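# Move the part from the cabinet rack onto the bench

## Task

Lift the part off the rack inside the cabinet and set it down on the bench, without displacing any of the rack's rods from their positions, then release the part.

## Robot and tools

Robot: two arms, left_arm and right_arm, each ending in a parallel gripper. The fingers point along the gripper's own +z axis and close along its y axis. The reported hand point sits between the finger pads, roughly 1 cm short of the tips.

World frame (used in every state line): origin on the table top midway between the arms, +x out over the table, +z up, left_arm on the +y side. The names left and right do not tell you which side of a picture an arm is on. Each state line gives, per arm, end_effector_position in metres and end_effector_quat_wxyz. Printed positions can be slightly wrong, more so at long reach.

The 14-number row. Every motion argument is one flat list of 14 numbers, each in [-1, 1], always covering both arms even if only one moves: left_arm dx, dy, dz, rx, ry, rz, opening, then right_arm dx, dy, dz, rx, ry, rz, opening. dx..rz are an offset, not a pose: they are expressed in that gripper's own axes and counted from the gripper's pose in the most recent result that showed it (before any such result in the scene, or for a second call within one reply, from where the robot stands when the action starts). Scale: 1.0 equals 0.6 m of travel or 180 degrees of turn; rx, ry, rz form a single rotation vector. The opening is absolute, not an offset: +1 fully open (0.094 m), -1 closed. Because zeros mean 'return to the reference pose', sending zeros is not the same as waiting.

Tools.
execute_actions {"actions": [...], "pictures": bool}. The list holds at most one item. Empty list: just report the state. A wait item {"steps": n} with n up to 300 sends nothing and returns once n control steps (1/30 s each) have elapsed since the previous result, your thinking time included. An action item {"rows": [[14 numbers], ...], "steps": k} runs k steps (at most 15, default 15), one row per step; if rows run out, the final row repeats. Each row is measured from the same reference pose, not from the row before it. A refused call moves nothing.
move {"target": [14 numbers], "speed": m/s}. Drives each gripper in a straight line toward its offset target (same row layout and reference as above). speed ranges 0.002 to 0.5, default 0.25; turning rate is capped at twice that in rad/s. Paths take 0.5 to 10 s and finish together; anything longer is cut off at 10 s before reaching the target. Openings are sent at the start. Paths ignore obstacles and the other arm. The result adds a move: line with the ending (done, off_target, moving, held, fault) and the active limits; limits=paced means the sent pose was clipped, limits=held means a safety check blocked some steps (after which the arm may lurch faster than speed). Per-arm distance to target is listed.
wait {"seconds": 0 to 10}: lets the simulation run with no new command.
zoom_image {"camera": name, "region": [x0, y0, x1, y1]}: enlarged crop of the latest image, pixel coordinates from the top-left, up to 504x504 pixels. Cameras: cam_high and cam_low (504x504), cam_left_wrist and cam_right_wrist (616x616, fisheye).
finished_scene {"scene": number}: ends the current scene irreversibly and grades it; call it only after the part is resting on the bench and released.

Control behaviour. Each step, the commanded pose is clipped to within 70 mm and 16 degrees of the measured pose, so a distant goal can need several actions; afterwards the arm drifts only to its last clipped pose. Arms tend to settle a centimetre or more low and can keep sinking under repeated zero offsets: to hold an arm still, send the correction back to the desired pose in the first call of a reply and zeros afterwards, raising the aim if it still sags. Position wins over orientation when both cannot be met. A 'pose unreachable' line or HELD marks on steps mean a clearance check altered or blocked part of your command. A 'Hand target' line shows where the controller is heading each gripper. The simulation keeps running while you think, so long replies let things drift.

Gripping. grip_measured reports finger opening on the same -1..+1 scale. To hold something, command an opening below grip_measured: about 0.03 lower grips firmly, less grips gently. Pad force tops out around 50 to 62 N, lower for very thin parts. Readings may carry a fixed offset of about 1 mm.

Joint limits (rad, base to gripper): waist -2.618..3.054, shoulder 0..3.142, elbow 0..3.142, wrist pitch -1.571..1.571, wrist yaw -1.571..1.571, wrist roll -2.094..2.094.

Heat: holding loads warms motors. A MOTOR HOT line appears at 75 °C; at 90 °C that arm halts for 10 s; at 100 °C it goes limp and drops whatever it holds. FAULT lines report such stops.

Avoid: knocking the rack's rods out of place, dropping or slamming the part, letting anything leave the table, arms colliding or pressing on each other, fast moves into contact or targets set far past a contact point. Occasional brief tugs on the held part or nudges to loose objects may occur, so grip securely.

Each tool is called after "Call:" in YAML: its name, and indented under it one key for each argument.

## Session

Call:
execute_actions:
  actions: []

Scene clock: 0.00 s of 4320.00 s.
left_arm: end_effector_position=(+0.1195, +0.2001, +0.1301) grip_measured=+1.000 end_effector_quat_wxyz=(+0.065, +0.876, +0.478, -0.024) | right_arm: end_effector_position=(+0.4443, -0.5282, +0.1523) grip_measured=+1.000 end_effector_quat_wxyz=(+0.079, +0.238, +0.900, -0.358)
Joint positions: left_arm=[-1.011  0.984  0.894 -1.36   0.066  1.212  0.094] | right_arm=[-0.285  2.531  2.621 -1.462  0.728  0.182  0.094]
Joint velocities: left_arm=[-0.017 -0.002 -0.027 -0.022 -0.037 -0.037  0.   ] | right_arm=[-0.017 -0.012 -0.007 -0.051 -0.066 -0.022  0.   ]
Motor temperatures (°C, as the motors report them): left_arm=[25 26 27 25 25 27] | right_arm=[25 25 25 29 28 27]
Hand target (left_arm): +0.119, +0.199, +0.132; +0.068, +0.875, +0.478, -0.027
Hand target (right_arm): +0.445, -0.530, +0.168; +0.097, +0.247, +0.893, -0.364

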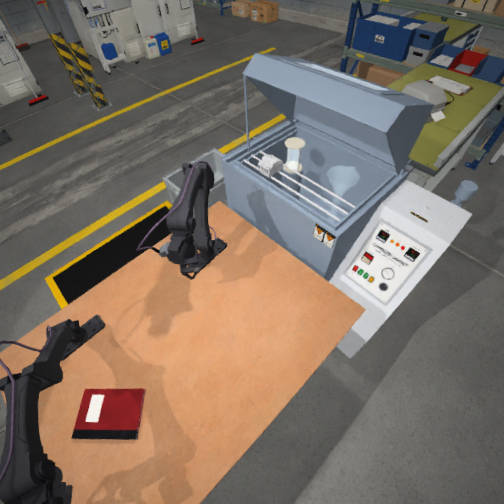

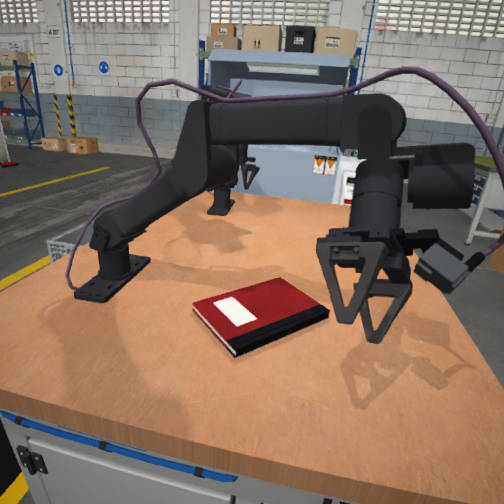

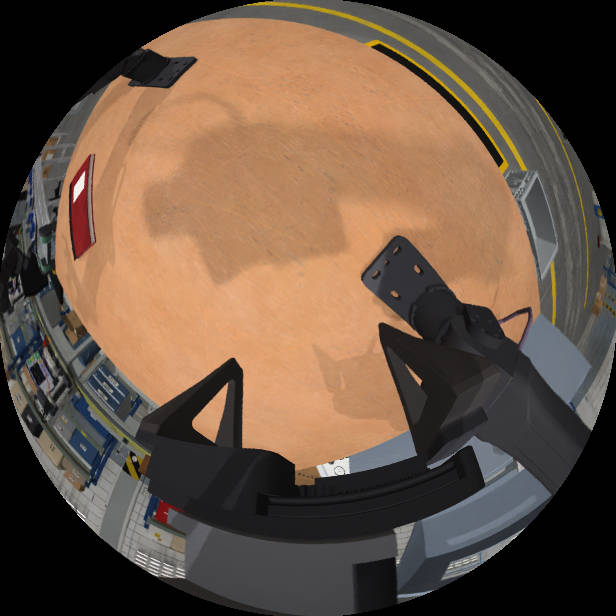

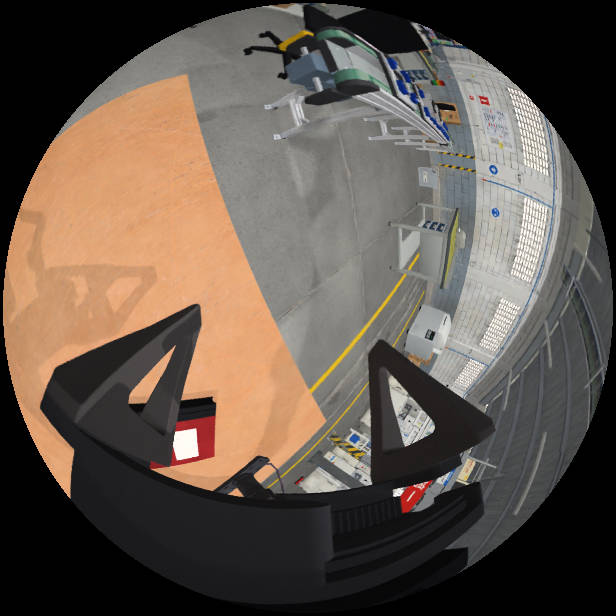

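Call:
zoom_image:
  camera: "cam_high"
  region: [210, 100, 400, 260]

Call:
zoom_image:
  camera: "cam_low"
  region: [190, 50, 370, 220]

Region (210, 100, 400, 260) of cam_high's 504x504 image, scaled by 2.653, with more detail than that image has; it fills the top 424 rows of this view, and the rest is white.

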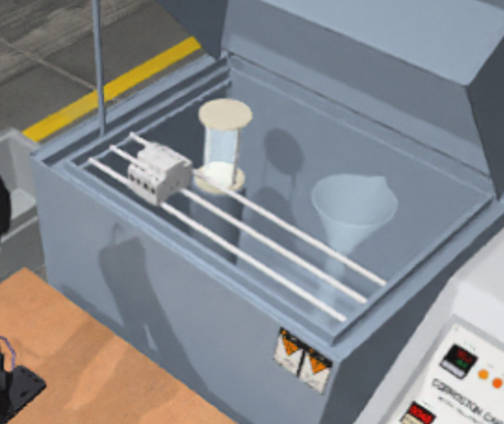

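Region (190, 50, 370, 220) of cam_low's 504x504 image, scaled by 2.800, with more detail than that image has.

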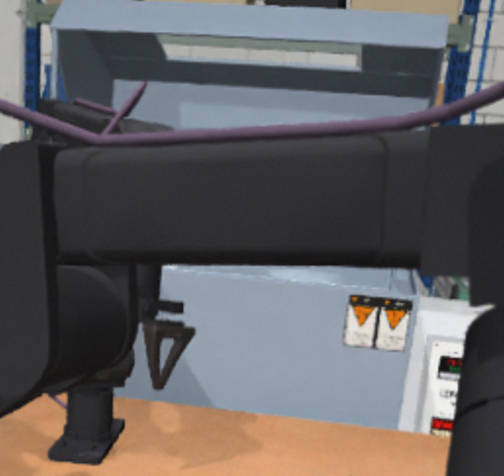

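Call:
move:
  target: [0.44,0.07,-0.37,0,0,-0.34,1,0,0,0,0,0,0,1]

Call:
execute_actions:
  actions: []

Scene clock: 14.67 s of 4320.00 s.
left_arm: end_effector_position=(+0.2924, +0.4236, +0.3277) grip_measured=+1.000 end_effector_quat_wxyz=(+0.181, +0.505, +0.826, +0.172) | right_arm: end_effector_position=(+0.4446, -0.5274, +0.1515) grip_measured=+1.000 end_effector_quat_wxyz=(+0.079, +0.238, +0.901, -0.354)
Joint positions: left_arm=[ 0.33   1.367  1.857 -1.564  0.098  1.488  0.094] | right_arm=[-0.285  2.531  2.621 -1.462  0.721  0.182  0.094]
Joint velocities: left_arm=[-0.022 -0.007  0.002 -0.037 -0.022 -0.066  0.   ] | right_arm=[-0.002 -0.007 -0.007  0.051 -0.081  0.007  0.   ]
Motor temperatures (°C, as the motors report them): left_arm=[25 26 28 26 25 27] | right_arm=[25 32 26 29 28 27]
Hand target (left_arm): +0.292, +0.424, +0.330; +0.186, +0.496, +0.832, +0.166
Hand target (right_arm): +0.444, -0.528, +0.152; +0.079, +0.238, +0.900, -0.358
Off the commanded pose (left_arm): 0.005 m, 31 deg; orientation clipped at the last step of the last action.
Off the commanded pose (right_arm): 0.001 m, 0 deg.
joint sent to its limit (left arm) — the command would take joint 4 (wrist pitch) past its lower limit, so that joint was sent only as far as its limit.
After step 90, 8.83 s passed at rest.
move: off_target (left_arm); limits=paced
camera_calibration (this result's frames):
cam_left_wrist: T_world_to_cam=[[-0.868503, -0.154187, -0.471093, 0.472582], [-0.394518, 0.790403, 0.468636, -0.341596], [0.300096, 0.592866, -0.747297, 0.023773], [0, 0, 0, 1]] pos_world=[0.268539, 0.32877, 0.400479]
cam_right_wrist: T_world_to_cam=[[-0.219877, -0.692237, 0.687359, -0.37582], [-0.747225, 0.572482, 0.337518, 0.59505], [-0.627143, -0.4394, -0.643133, 0.236632], [0, 0, 0, 1]] pos_world=[0.510405, -0.496836, 0.209669]

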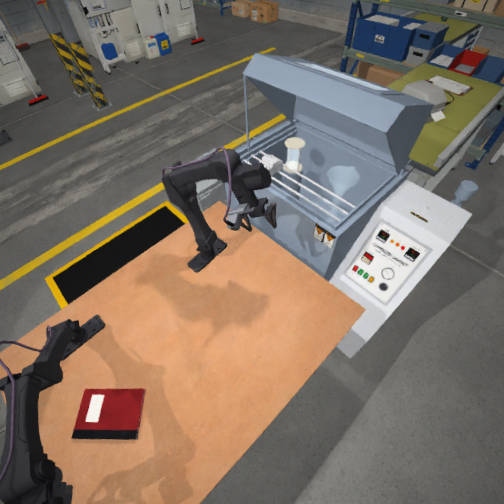

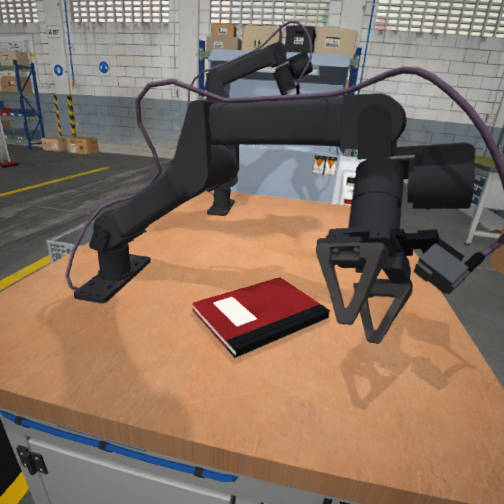

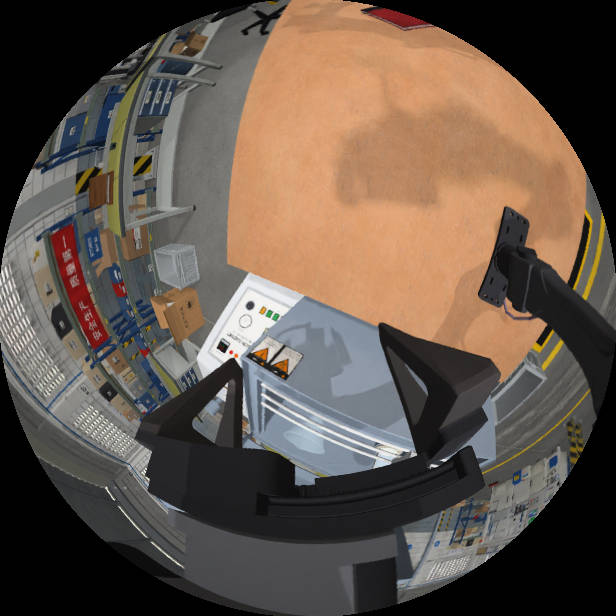

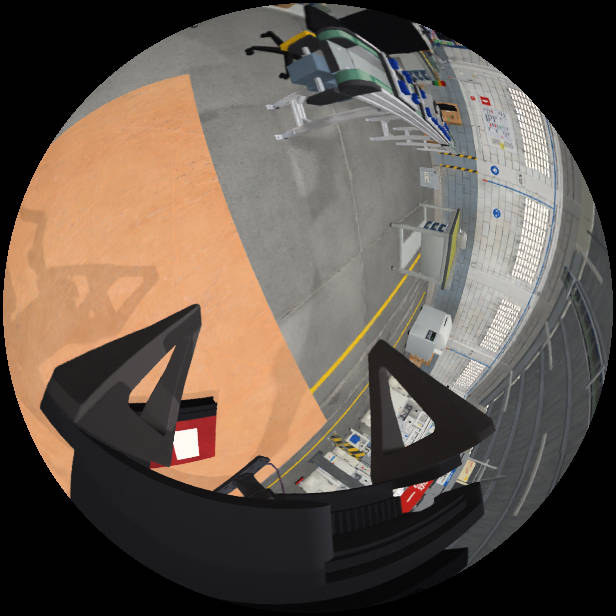

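Scene clock: 14.67 s of 4320.00 s.
left_arm: end_effector_position=(+0.2924, +0.4236, +0.3277) grip_measured=+1.000 end_effector_quat_wxyz=(+0.181, +0.505, +0.826, +0.172) | right_arm: end_effector_position=(+0.4446, -0.5274, +0.1515) grip_measured=+1.000 end_effector_quat_wxyz=(+0.079, +0.238, +0.901, -0.354)
Joint positions: left_arm=[ 0.33   1.367  1.857 -1.564  0.098  1.488  0.094] | right_arm=[-0.285  2.531  2.621 -1.462  0.721  0.182  0.094]
Joint velocities: left_arm=[-0.022 -0.007  0.002 -0.037 -0.022 -0.066  0.   ] | right_arm=[-0.002 -0.007 -0.007  0.051 -0.081  0.007  0.   ]
Motor temperatures (°C, as the motors report them): left_arm=[25 26 28 26 25 27] | right_arm=[25 32 26 29 28 27]
Hand target (left_arm): +0.292, +0.424, +0.330; +0.186, +0.496, +0.832, +0.166
Hand target (right_arm): +0.444, -0.528, +0.152; +0.079, +0.238, +0.900, -0.358
Off the commanded pose (left_arm): 0.005 m, 31 deg; orientation clipped at the last step of the last action.
Off the commanded pose (right_arm): 0.001 m, 0 deg.
camera_calibration (this result's frames):
cam_left_wrist: T_world_to_cam=[[-0.868503, -0.154187, -0.471093, 0.472582], [-0.394518, 0.790403, 0.468636, -0.341596], [0.300096, 0.592866, -0.747297, 0.023773], [0, 0, 0, 1]] pos_world=[0.268539, 0.32877, 0.400479]
cam_right_wrist: T_world_to_cam=[[-0.219877, -0.692237, 0.687359, -0.37582], [-0.747225, 0.572482, 0.337518, 0.59505], [-0.627143, -0.4394, -0.643133, 0.236632], [0, 0, 0, 1]] pos_world=[0.510405, -0.496836, 0.209669]

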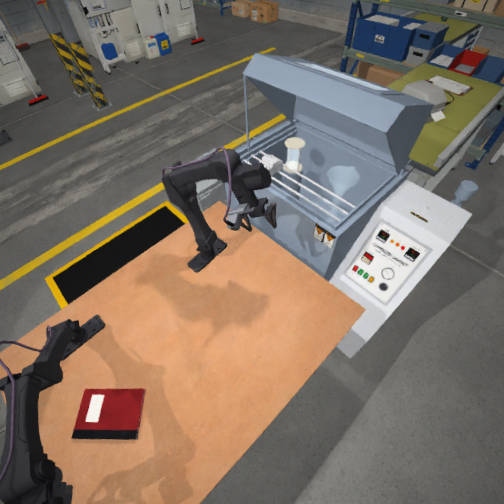

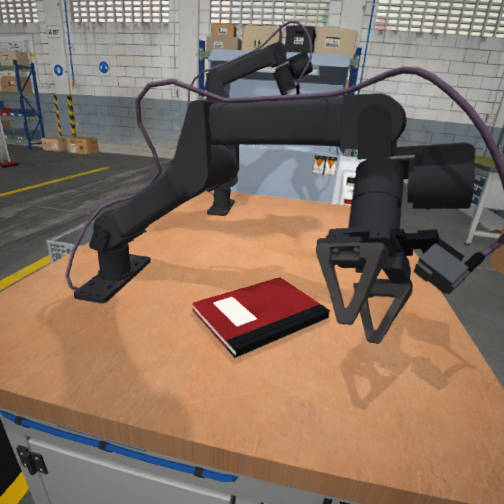

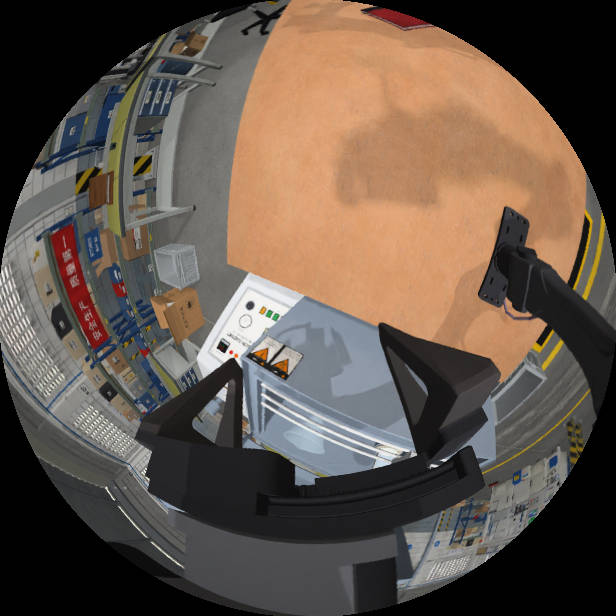

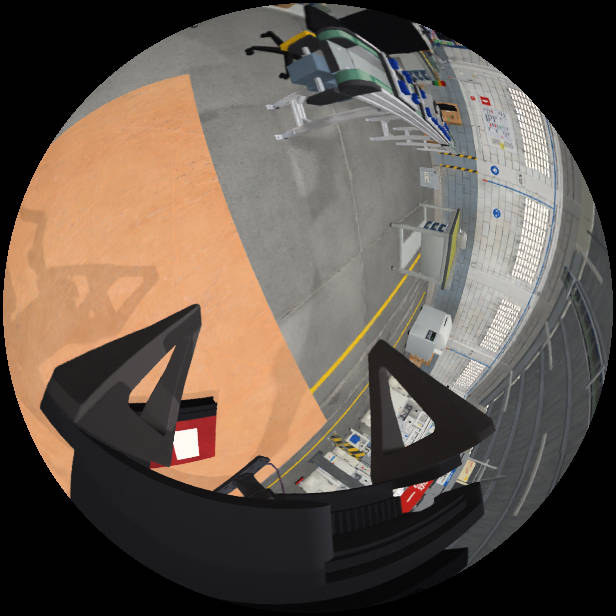

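Call:
move:
  target: [0.511,-0.083,-0.293,0.12,0.164,0.187,1,0,0,0,0,0,0,1]

Scene clock: 30.73 s of 4320.00 s.
left_arm: end_effector_position=(+0.0444, +0.6566, +0.4232) grip_measured=+1.000 end_effector_quat_wxyz=(-0.278, +0.274, +0.864, +0.318) | right_arm: end_effector_position=(+0.4450, -0.5266, +0.1508) grip_measured=+1.000 end_effector_quat_wxyz=(+0.079, +0.238, +0.902, -0.351)
Joint positions: left_arm=[ 1.181  1.578  2.304 -1.565 -0.527  2.087  0.094] | right_arm=[-0.285  2.531  2.621 -1.462  0.715  0.182  0.094]
Joint velocities: left_arm=[-0.027 -0.012 -0.007 -0.022 -0.022  0.022  0.   ] | right_arm=[-0.002 -0.012 -0.012 -0.037  0.022 -0.037  0.   ]
Motor temperatures (°C, as the motors report them): left_arm=[25 27 29 26 25 27] | right_arm=[25 34 27 29 28 27]
Hand target (left_arm): +0.044, +0.656, +0.423; -0.287, +0.279, +0.862, +0.311
Hand target (right_arm): +0.445, -0.527, +0.152; +0.079, +0.238, +0.901, -0.354
Off the commanded pose (left_arm): 0.006 m, 55 deg; orientation clipped at the last step of the last action.
Off the commanded pose (right_arm): 0.001 m, 0 deg.
joint sent to its limit (left arm) — the command would take joint 4 (wrist pitch) past its lower limit and joint 6 (wrist roll) past its upper limit, so those joints were sent only as far as their limits.
After step 90, 10.23 s passed at rest.
move: off_target (left_arm); limits=paced
camera_calibration (this result's frames):
cam_left_wrist: T_world_to_cam=[[-0.819091, -0.544519, -0.180522, 0.469253], [-0.243554, 0.0451703, 0.968835, -0.397405], [-0.519395, 0.837531, -0.169618, -0.337352], [0, 0, 0, 1]] pos_world=[0.112353, 0.556011, 0.41251]
cam_right_wrist: T_world_to_cam=[[-0.220107, -0.696728, 0.682732, -0.376236], [-0.748506, 0.569447, 0.339808, 0.593743], [-0.625533, -0.436235, -0.646844, 0.238246], [0, 0, 0, 1]] pos_world=[0.510639, -0.496308, 0.209218]

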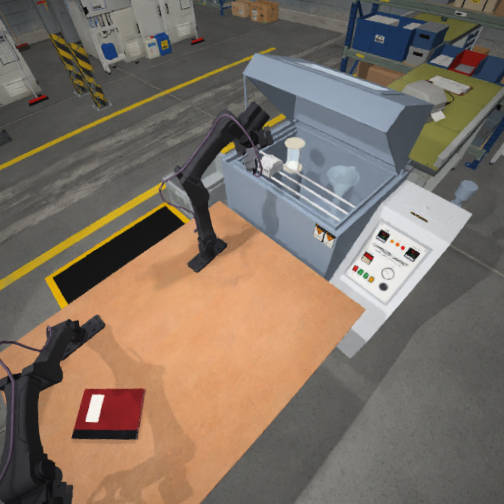

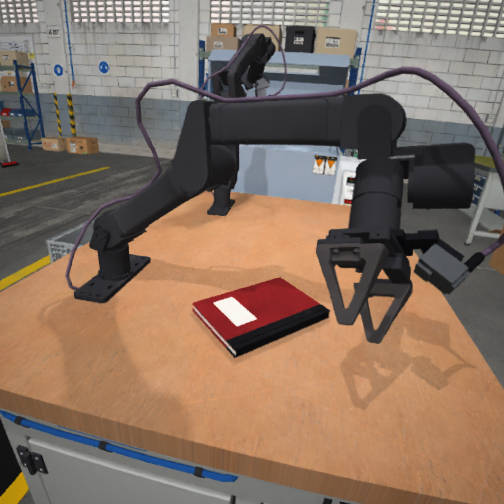

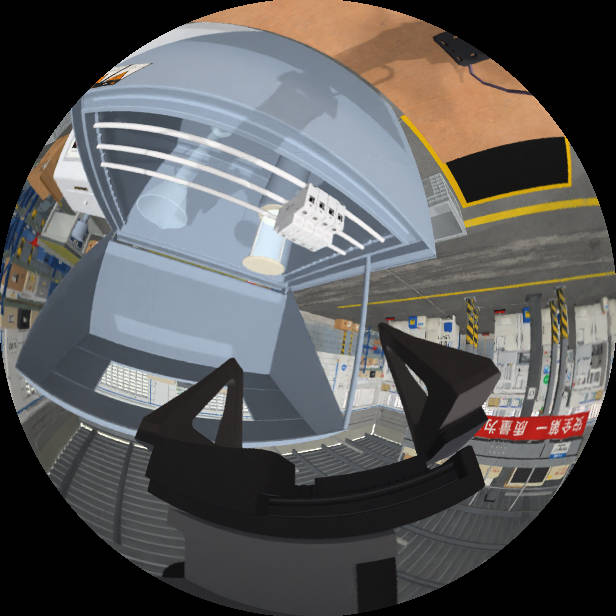

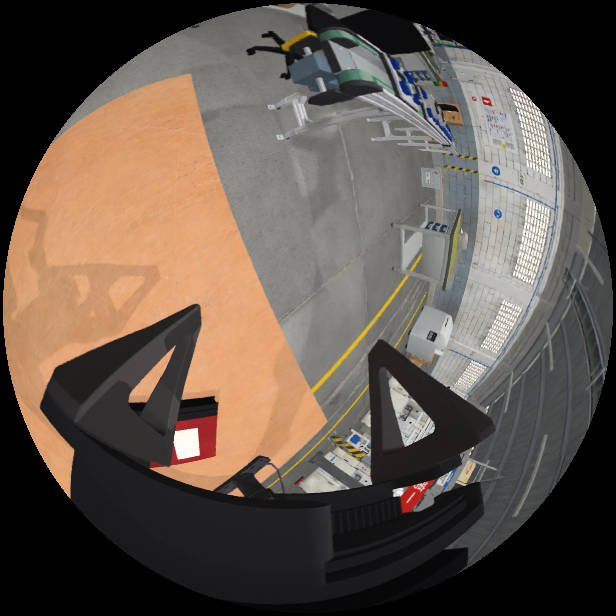

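Call:
move:
  target: [0.005,-0.043,0.14,0.159,-0.064,-0.711,1,0,0,0,0,0,0,1]

Scene clock: 47.90 s of 4320.00 s.
left_arm: end_effector_position=(+0.0013, +0.6994, +0.3605) grip_measured=+1.000 end_effector_quat_wxyz=(+0.197, -0.671, +0.680, +0.220) | right_arm: end_effector_position=(+0.4454, -0.5259, +0.1501) grip_measured=+1.000 end_effector_quat_wxyz=(+0.079, +0.238, +0.903, -0.349)
Joint positions: left_arm=[ 1.593  1.733  2.326 -1.565  0.034  0.112  0.094] | right_arm=[-0.285  2.531  2.621 -1.462  0.709  0.182  0.094]
Joint velocities: left_arm=[-0.002 -0.012 -0.017 -0.081  0.022  0.022  0.   ] | right_arm=[-0.007  0.007 -0.002  0.081  0.037  0.022  0.   ]
Motor temperatures (°C, as the motors report them): left_arm=[25 27 29 27 25 27] | right_arm=[25 35 27 29 28 27]
Hand target (left_arm): +0.001, +0.700, +0.362; -0.203, +0.676, -0.675, -0.214
Hand target (right_arm): +0.445, -0.527, +0.151; +0.079, +0.238, +0.902, -0.352
Off the commanded pose (left_arm): 0.002 m, 5 deg.
Off the commanded pose (right_arm): 0.001 m, 0 deg.
joint sent to its limit (left arm) — the command would take joint 4 (wrist pitch) past its lower limit, so that joint was sent only as far as its limit.
After step 90, 9.03 s passed at rest.
move: off_target (left_arm)
camera_calibration (this result's frames):
cam_left_wrist: T_world_to_cam=[[0.950539, -0.250971, -0.182997, 0.239193], [-0.25966, -0.965382, -0.024777, 0.715966], [-0.170444, 0.0710687, -0.982801, 0.422614], [0, 0, 0, 1]] pos_world=[0.0305778, 0.721177, 0.476857]
cam_right_wrist: T_world_to_cam=[[-0.220312, -0.700929, 0.678352, -0.376615], [-0.749711, 0.566575, 0.341945, 0.592512], [-0.624016, -0.433233, -0.650317, 0.239768], [0, 0, 0, 1]] pos_world=[0.510859, -0.495808, 0.208796]

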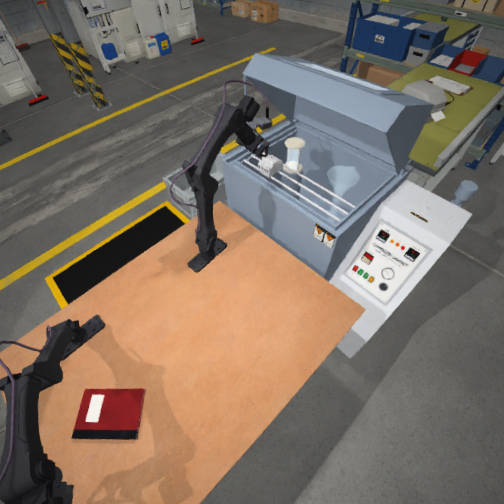

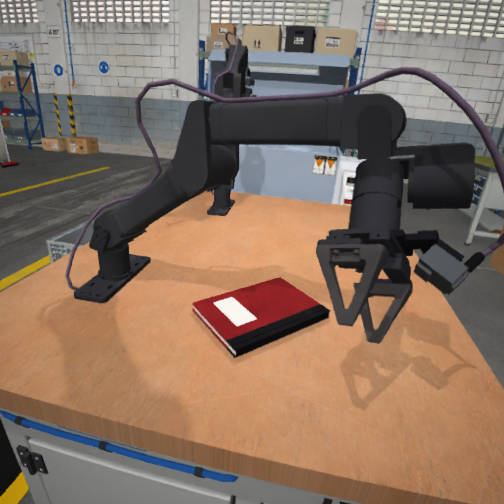

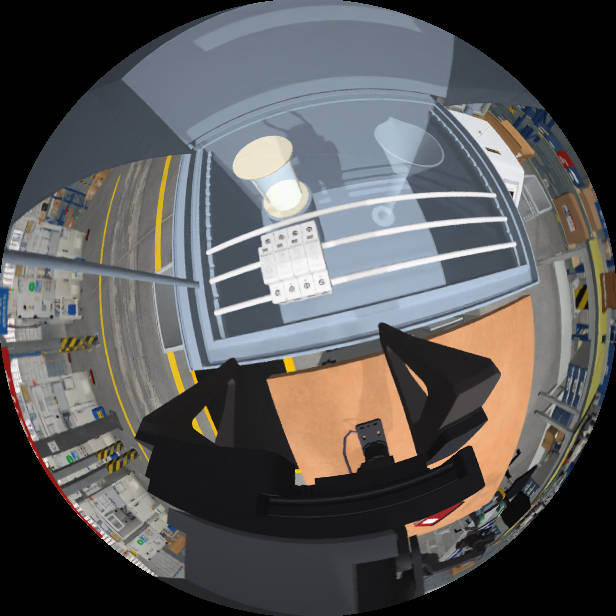

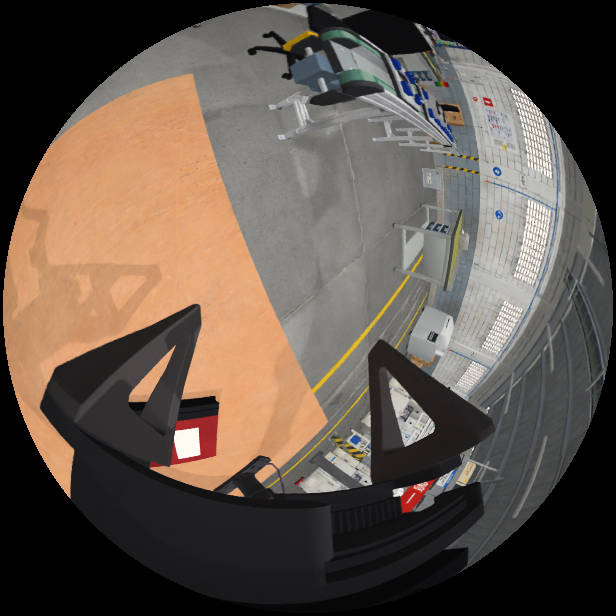

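Call:
move:
  target: [-0.047,0.015,0.153,0,0,0,1,0,0,0,0,0,0,1]

Scene clock: 55.33 s of 4320.00 s.
left_arm: end_effector_position=(-0.0063, +0.7727, +0.2918) grip_measured=+1.000 end_effector_quat_wxyz=(+0.187, -0.675, +0.684, +0.206) | right_arm: end_effector_position=(+0.4457, -0.5251, +0.1493) grip_measured=+1.000 end_effector_quat_wxyz=(+0.080, +0.238, +0.904, -0.346)
Joint positions: left_arm=[ 1.593  1.87   2.177 -1.314  0.036  0.111  0.094] | right_arm=[-0.285  2.531  2.621 -1.462  0.702  0.182  0.094]
Joint velocities: left_arm=[ 0.007  0.007 -0.002 -0.022  0.007 -0.022  0.   ] | right_arm=[ 0.002 -0.007  0.012 -0.007  0.007  0.066  0.   ]
Motor temperatures (°C, as the motors report them): left_arm=[25 27 29 27 25 27] | right_arm=[25 35 27 29 28 27]
Hand target (left_arm): -0.010, +0.774, +0.301; -0.197, +0.671, -0.681, -0.220
Hand target (right_arm): +0.445, -0.526, +0.150; +0.079, +0.238, +0.903, -0.348
Off the commanded pose (left_arm): 0.010 m, 2 deg.
Off the commanded pose (right_arm): 0.001 m, 0 deg.
After step 90, 3.43 s passed at rest.
move: done
camera_calibration (this result's frames):
cam_left_wrist: T_world_to_cam=[[0.951346, -0.257712, -0.168895, 0.253369], [-0.260116, -0.965543, 0.00811911, 0.773555], [-0.165168, 0.0362082, -0.985601, 0.376276], [0, 0, 0, 1]] pos_world=[0.0223208, 0.798573, 0.40737]
cam_right_wrist: T_world_to_cam=[[-0.220517, -0.705365, 0.673671, -0.377005], [-0.750991, 0.56351, 0.344194, 0.591204], [-0.622403, -0.43002, -0.653986, 0.241387], [0, 0, 0, 1]] pos_world=[0.511093, -0.495273, 0.208352]

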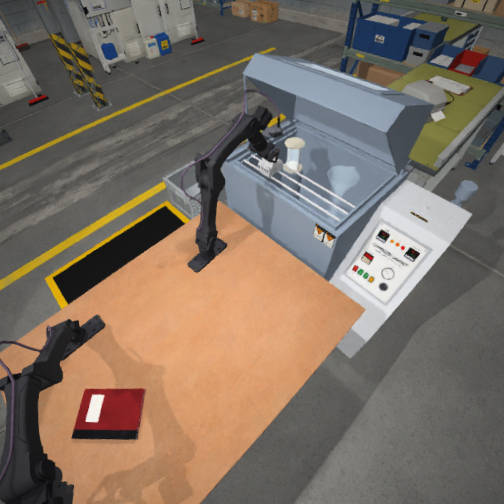

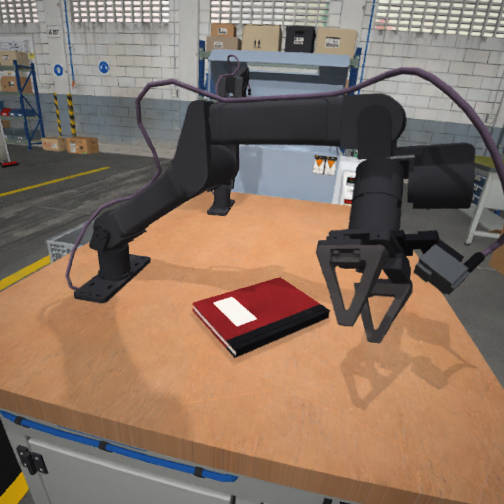

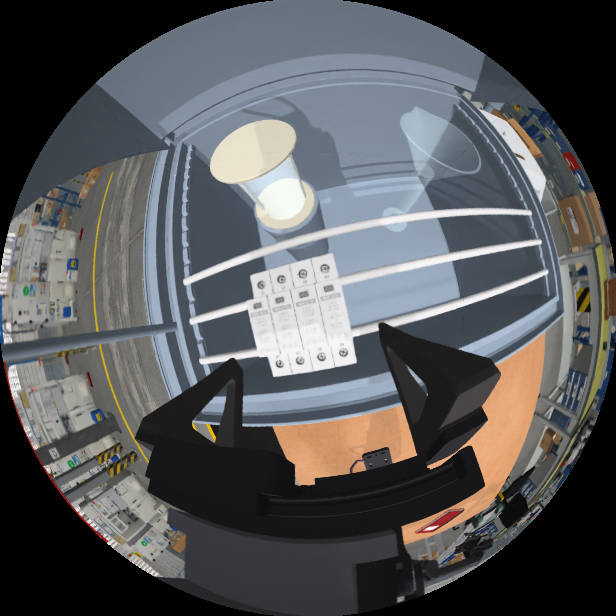

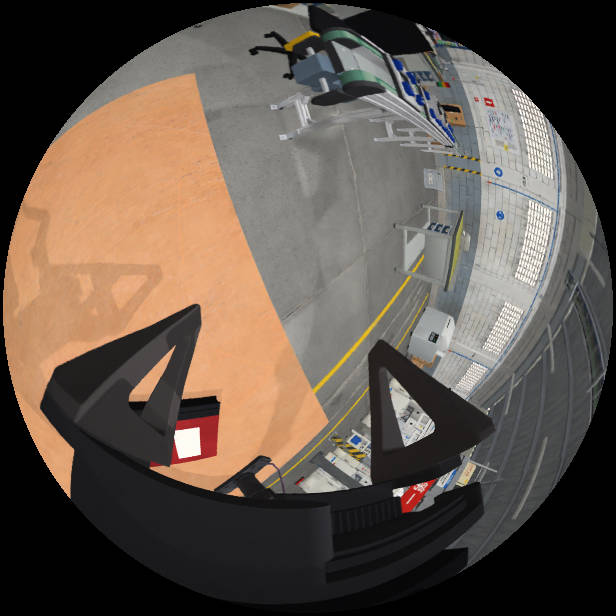

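Call:
move:
  target: [0.038,0.01,0.108,0,0,0,1,0,0,0,0,0,0,1]
  speed: 0.08

Scene clock: 61.23 s of 4320.00 s.
left_arm: end_effector_position=(-0.0125, +0.7888, +0.2133) grip_measured=+1.000 end_effector_quat_wxyz=(+0.174, -0.680, +0.686, +0.192) | right_arm: end_effector_position=(+0.4461, -0.5243, +0.1486) grip_measured=+1.000 end_effector_quat_wxyz=(+0.080, +0.238, +0.905, -0.343)
Joint positions: left_arm=[ 1.603  1.849  1.834 -1.032  0.036  0.118  0.094] | right_arm=[-0.285  2.531  2.621 -1.462  0.696  0.182  0.094]
Joint velocities: left_arm=[ 0.007  0.012  0.002  0.022 -0.022 -0.037  0.   ] | right_arm=[-0.002 -0.002  0.007 -0.081  0.051  0.037  0.   ]
Motor temperatures (°C, as the motors report them): left_arm=[25 29 29 28 25 27] | right_arm=[25 36 27 29 28 27]
Hand target (left_arm): -0.014, +0.788, +0.225; -0.187, +0.674, -0.684, -0.206
Hand target (right_arm): +0.446, -0.525, +0.149; +0.080, +0.238, +0.904, -0.346
Off the commanded pose (left_arm): 0.012 m, 2 deg.
Off the commanded pose (right_arm): 0.001 m, 0 deg.
After step 90, 1.47 s passed at rest.
move: off_target (left_arm)
camera_calibration (this result's frames):
cam_left_wrist: T_world_to_cam=[[0.952558, -0.260377, -0.157596, 0.249854], [-0.256297, -0.965501, 0.0460424, 0.780052], [-0.164148, -0.00346654, -0.98643, 0.32885], [0, 0, 0, 1]] pos_world=[0.015905, 0.819337, 0.327847]
cam_right_wrist: T_world_to_cam=[[-0.220697, -0.709514, 0.669241, -0.377359], [-0.752195, 0.56061, 0.346293, 0.589972], [-0.620883, -0.426974, -0.657418, 0.242914], [0, 0, 0, 1]] pos_world=[0.511313, -0.494768, 0.207937]

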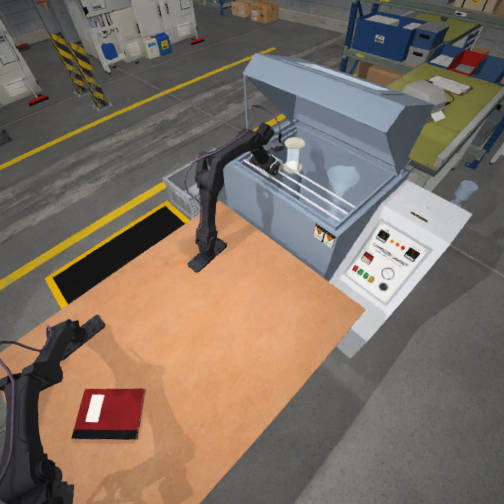

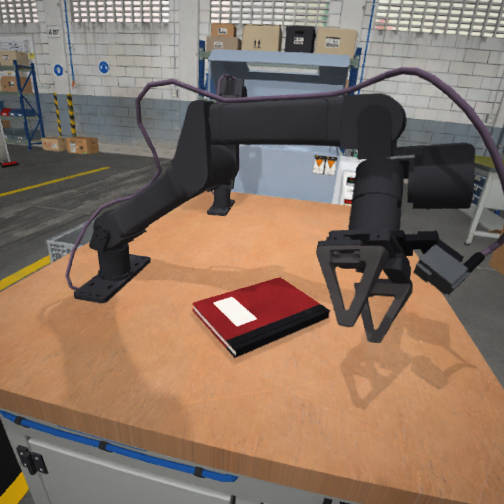

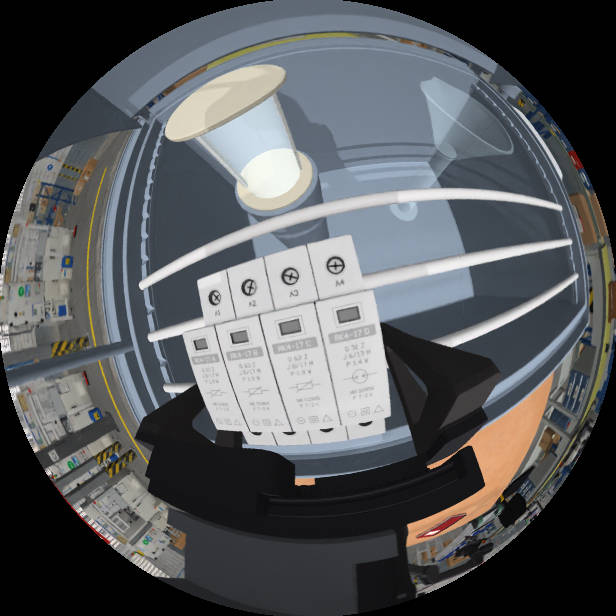

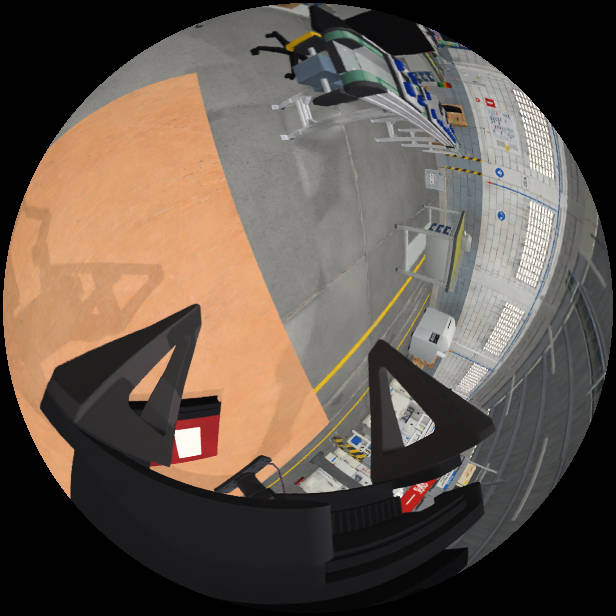

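Call:
move:
  target: [-0.011,0,-0.016,0,0,0,0.47,0,0,0,0,0,0,1]
  speed: 0.05

Scene clock: 65.03 s of 4320.00 s.
left_arm: end_effector_position=(-0.0120, +0.7881, +0.2143) grip_measured=+0.524 end_effector_quat_wxyz=(+0.169, -0.681, +0.688, +0.185) | right_arm: end_effector_position=(+0.4464, -0.5236, +0.1480) grip_measured=+1.000 end_effector_quat_wxyz=(+0.080, +0.238, +0.906, -0.340)
Joint positions: left_arm=[ 1.603  1.866  1.868 -1.068  0.038  0.117  0.072] | right_arm=[-0.285  2.531  2.621 -1.462  0.691  0.182  0.094]
Joint velocities: left_arm=[ 0.002 -0.002  0.012 -0.022 -0.051  0.037 -0.001] | right_arm=[ 0.002  0.002  0.017 -0.007 -0.037  0.051  0.   ]
Motor temperatures (°C, as the motors report them): left_arm=[25 29 29 28 25 27] | right_arm=[25 36 27 29 28 27]
Hand target (left_arm): -0.012, +0.789, +0.225; -0.174, +0.680, -0.686, -0.192
Hand target (right_arm): +0.446, -0.524, +0.149; +0.080, +0.238, +0.905, -0.343
Off the commanded pose (left_arm): 0.011 m, 1 deg.
Off the commanded pose (right_arm): 0.001 m, 0 deg.
After step 90, 0.10 s passed at rest.
move: off_target (left_arm)
camera_calibration (this result's frames):
cam_left_wrist: T_world_to_cam=[[0.953004, -0.263825, -0.148929, 0.250214], [-0.257293, -0.964349, 0.0618968, 0.775113], [-0.159949, -0.0206696, -0.986909, 0.343626], [0, 0, 0, 1]] pos_world=[0.0159388, 0.820595, 0.328414]
cam_right_wrist: T_world_to_cam=[[-0.220855, -0.71338, 0.665065, -0.377681], [-0.753324, 0.557879, 0.348243, 0.588817], [-0.619456, -0.424098, -0.660617, 0.244347], [0, 0, 0, 1]] pos_world=[0.511519, -0.494291, 0.207551]

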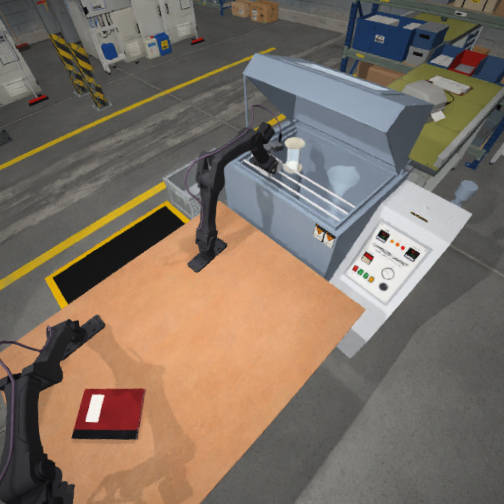

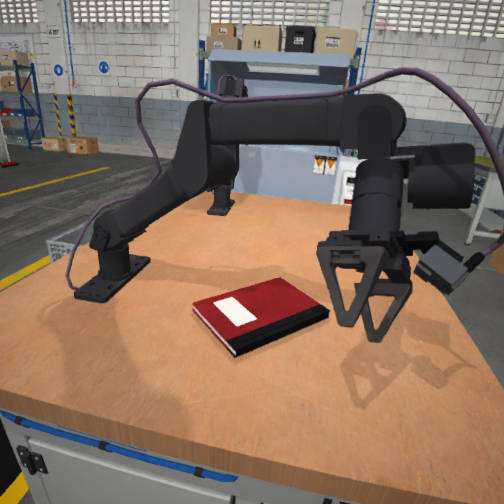

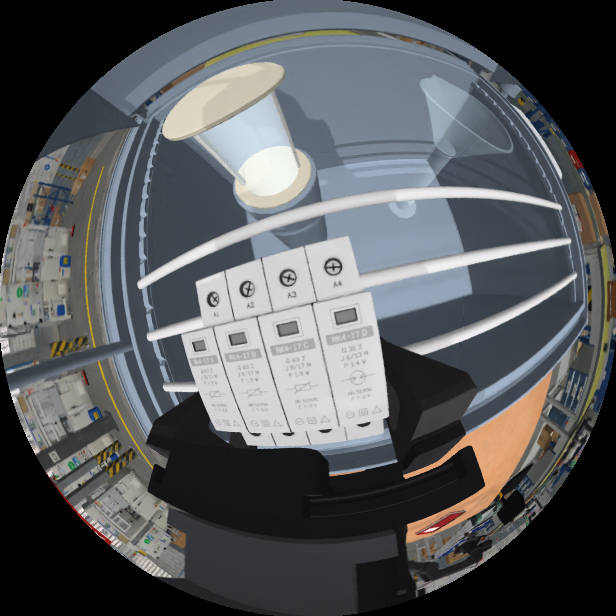

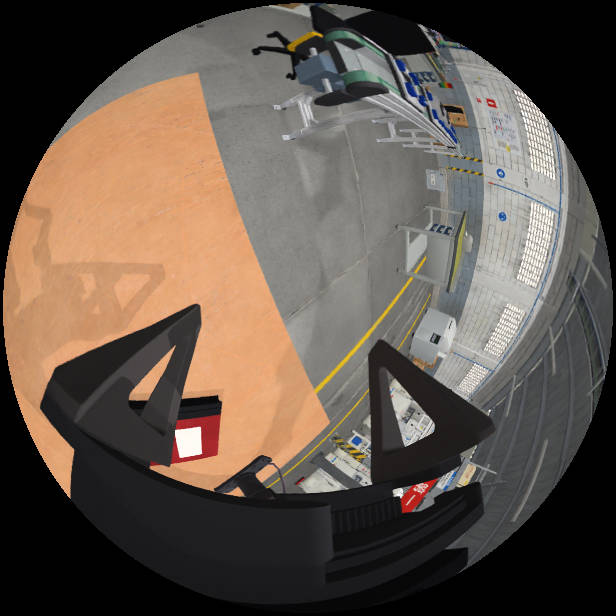

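Call:
move:
  target: [-0.13,0,-0.21,0,0,0,0.47,0,0,0,0,0,0,1]
  speed: 0.12

Scene clock: 68.53 s of 4320.00 s.
left_arm: end_effector_position=(-0.0105, +0.7968, +0.3448) grip_measured=+0.524 end_effector_quat_wxyz=(+0.218, -0.664, +0.673, +0.244) | right_arm: end_effector_position=(+0.4467, -0.5228, +0.1473) grip_measured=+1.000 end_effector_quat_wxyz=(+0.080, +0.238, +0.907, -0.337)
Joint positions: left_arm=[ 1.597  2.139  2.809 -1.575  0.037  0.112  0.072] | right_arm=[-0.285  2.531  2.621 -1.462  0.684  0.182  0.094]
Joint velocities: left_arm=[0.007 0.046 0.017 0.007 0.066 0.051 0.002] | right_arm=[ 0.002  0.012 -0.002  0.007  0.022 -0.022  0.   ]
Motor temperatures (°C, as the motors report them): left_arm=[25 30 29 28 25 27] | right_arm=[25 36 27 29 28 27]
Hand target (left_arm): -0.008, +0.793, +0.360; -0.231, +0.660, -0.666, -0.260
Hand target (right_arm): +0.446, -0.524, +0.148; +0.080, +0.238, +0.906, -0.340
Off the commanded pose (left_arm): 0.018 m, 9 deg.
Off the commanded pose (right_arm): 0.001 m, 0 deg.
joint sent to its limit (left arm) — the command would take joint 4 (wrist pitch) past its lower limit, so that joint was sent only as far as its limit.
move: off_target (left_arm)
camera_calibration (this result's frames):
cam_left_wrist: T_world_to_cam=[[0.949844, -0.236665, -0.204418, 0.267943], [-0.258617, -0.961966, -0.0879661, 0.825607], [-0.175825, 0.13642, -0.974923, 0.343404], [0, 0, 0, 1]] pos_world=[0.0193916, 0.810772, 0.462191]
cam_right_wrist: T_world_to_cam=[[-0.221013, -0.71748, 0.660588, -0.378012], [-0.754528, 0.554954, 0.350305, 0.587584], [-0.617933, -0.42101, -0.66401, 0.245879], [0, 0, 0, 1]] pos_world=[0.51174, -0.49378, 0.207142]

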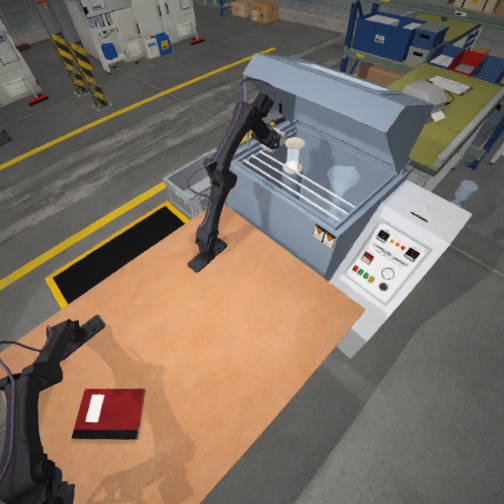

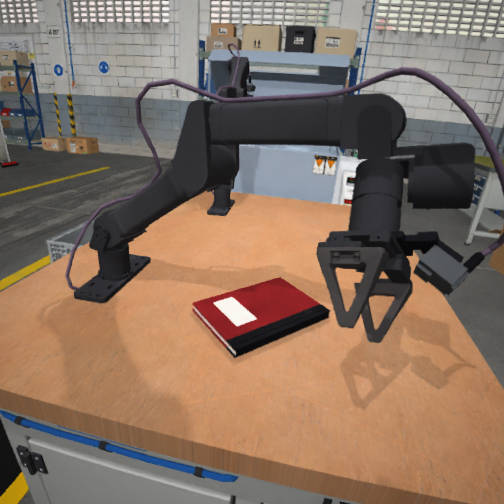

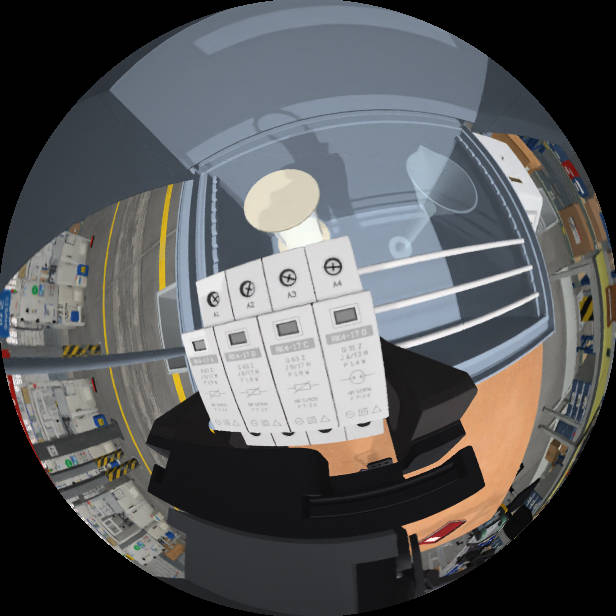

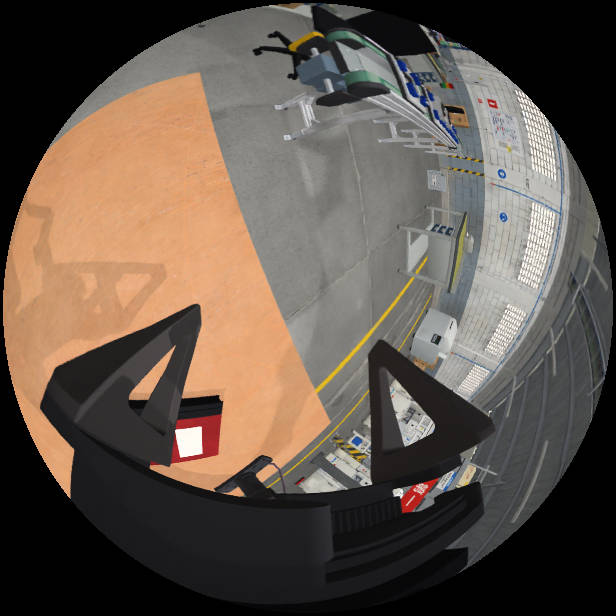

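Call:
move:
  target: [0.295,-0.35,-0.30,0.12,-0.008,0.153,0.47,0,0,0,0,0,0,1]
  speed: 0.2

Scene clock: 76.50 s of 4320.00 s.
left_arm: end_effector_position=(+0.1984, +0.5463, +0.3512) grip_measured=+0.523 end_effector_quat_wxyz=(+0.247, -0.434, +0.855, +0.140) | right_arm: end_effector_position=(+0.4471, -0.5221, +0.1467) grip_measured=+1.000 end_effector_quat_wxyz=(+0.080, +0.238, +0.908, -0.335)
Joint positions: left_arm=[ 0.809  1.354  1.927 -1.57  -0.049 -0.03   0.072] | right_arm=[-0.285  2.531  2.621 -1.462  0.679  0.182  0.094]
Joint velocities: left_arm=[-0.002 -0.012 -0.012 -0.081 -0.022 -0.051  0.001] | right_arm=[-0.002  0.002 -0.007 -0.007 -0.022 -0.007  0.   ]
Motor temperatures (°C, as the motors report them): left_arm=[25 31 30 28 25 27] | right_arm=[25 36 27 29 28 27]
Hand target (left_arm): +0.198, +0.547, +0.371; +0.285, -0.433, +0.840, +0.161
Hand target (right_arm): +0.447, -0.523, +0.147; +0.080, +0.238, +0.907, -0.337
Off the commanded pose (left_arm): 0.018 m, 5 deg.
Off the commanded pose (right_arm): 0.001 m, 0 deg.
After step 90, 2.70 s passed at rest.
move: off_target (left_arm)
camera_calibration (this result's frames):
cam_left_wrist: T_world_to_cam=[[0.626598, -0.761017, -0.168014, 0.349335], [-0.772524, -0.634966, -0.00501254, 0.533398], [-0.102868, 0.132935, -0.985772, 0.411764], [0, 0, 0, 1]] pos_world=[0.235527, 0.549801, 0.467272]
cam_right_wrist: T_world_to_cam=[[-0.22115, -0.721299, 0.656369, -0.378312], [-0.755656, 0.552199, 0.352221, 0.586428], [-0.616503, -0.418095, -0.667173, 0.247317], [0, 0, 0, 1]] pos_world=[0.511946, -0.493299, 0.206762]

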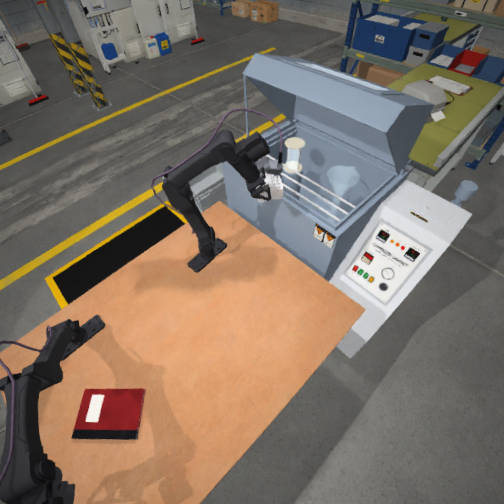

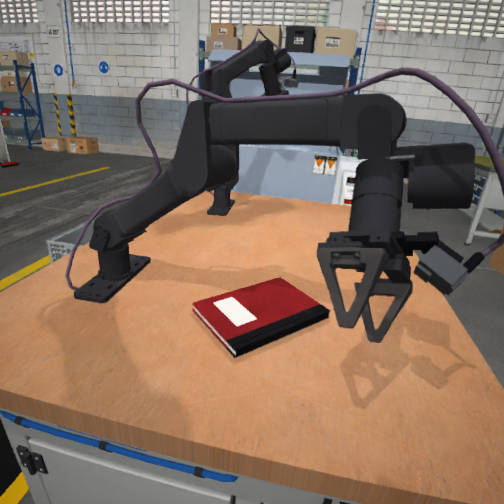

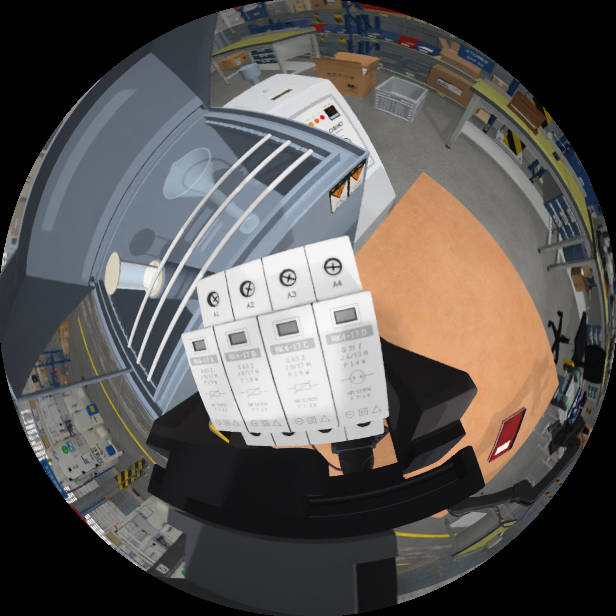

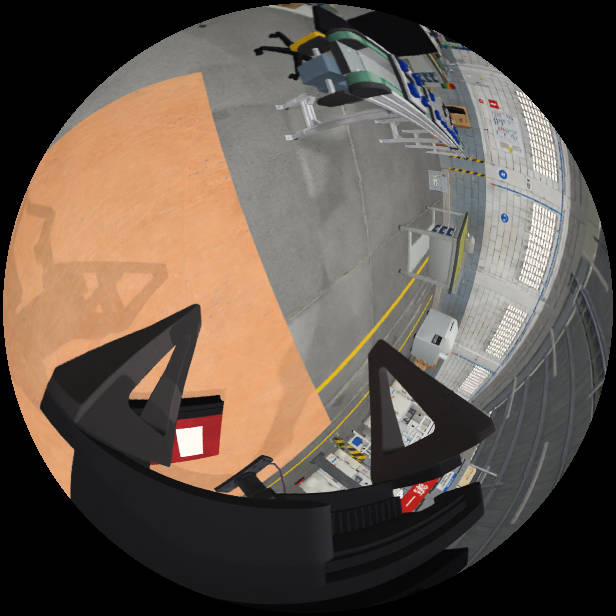

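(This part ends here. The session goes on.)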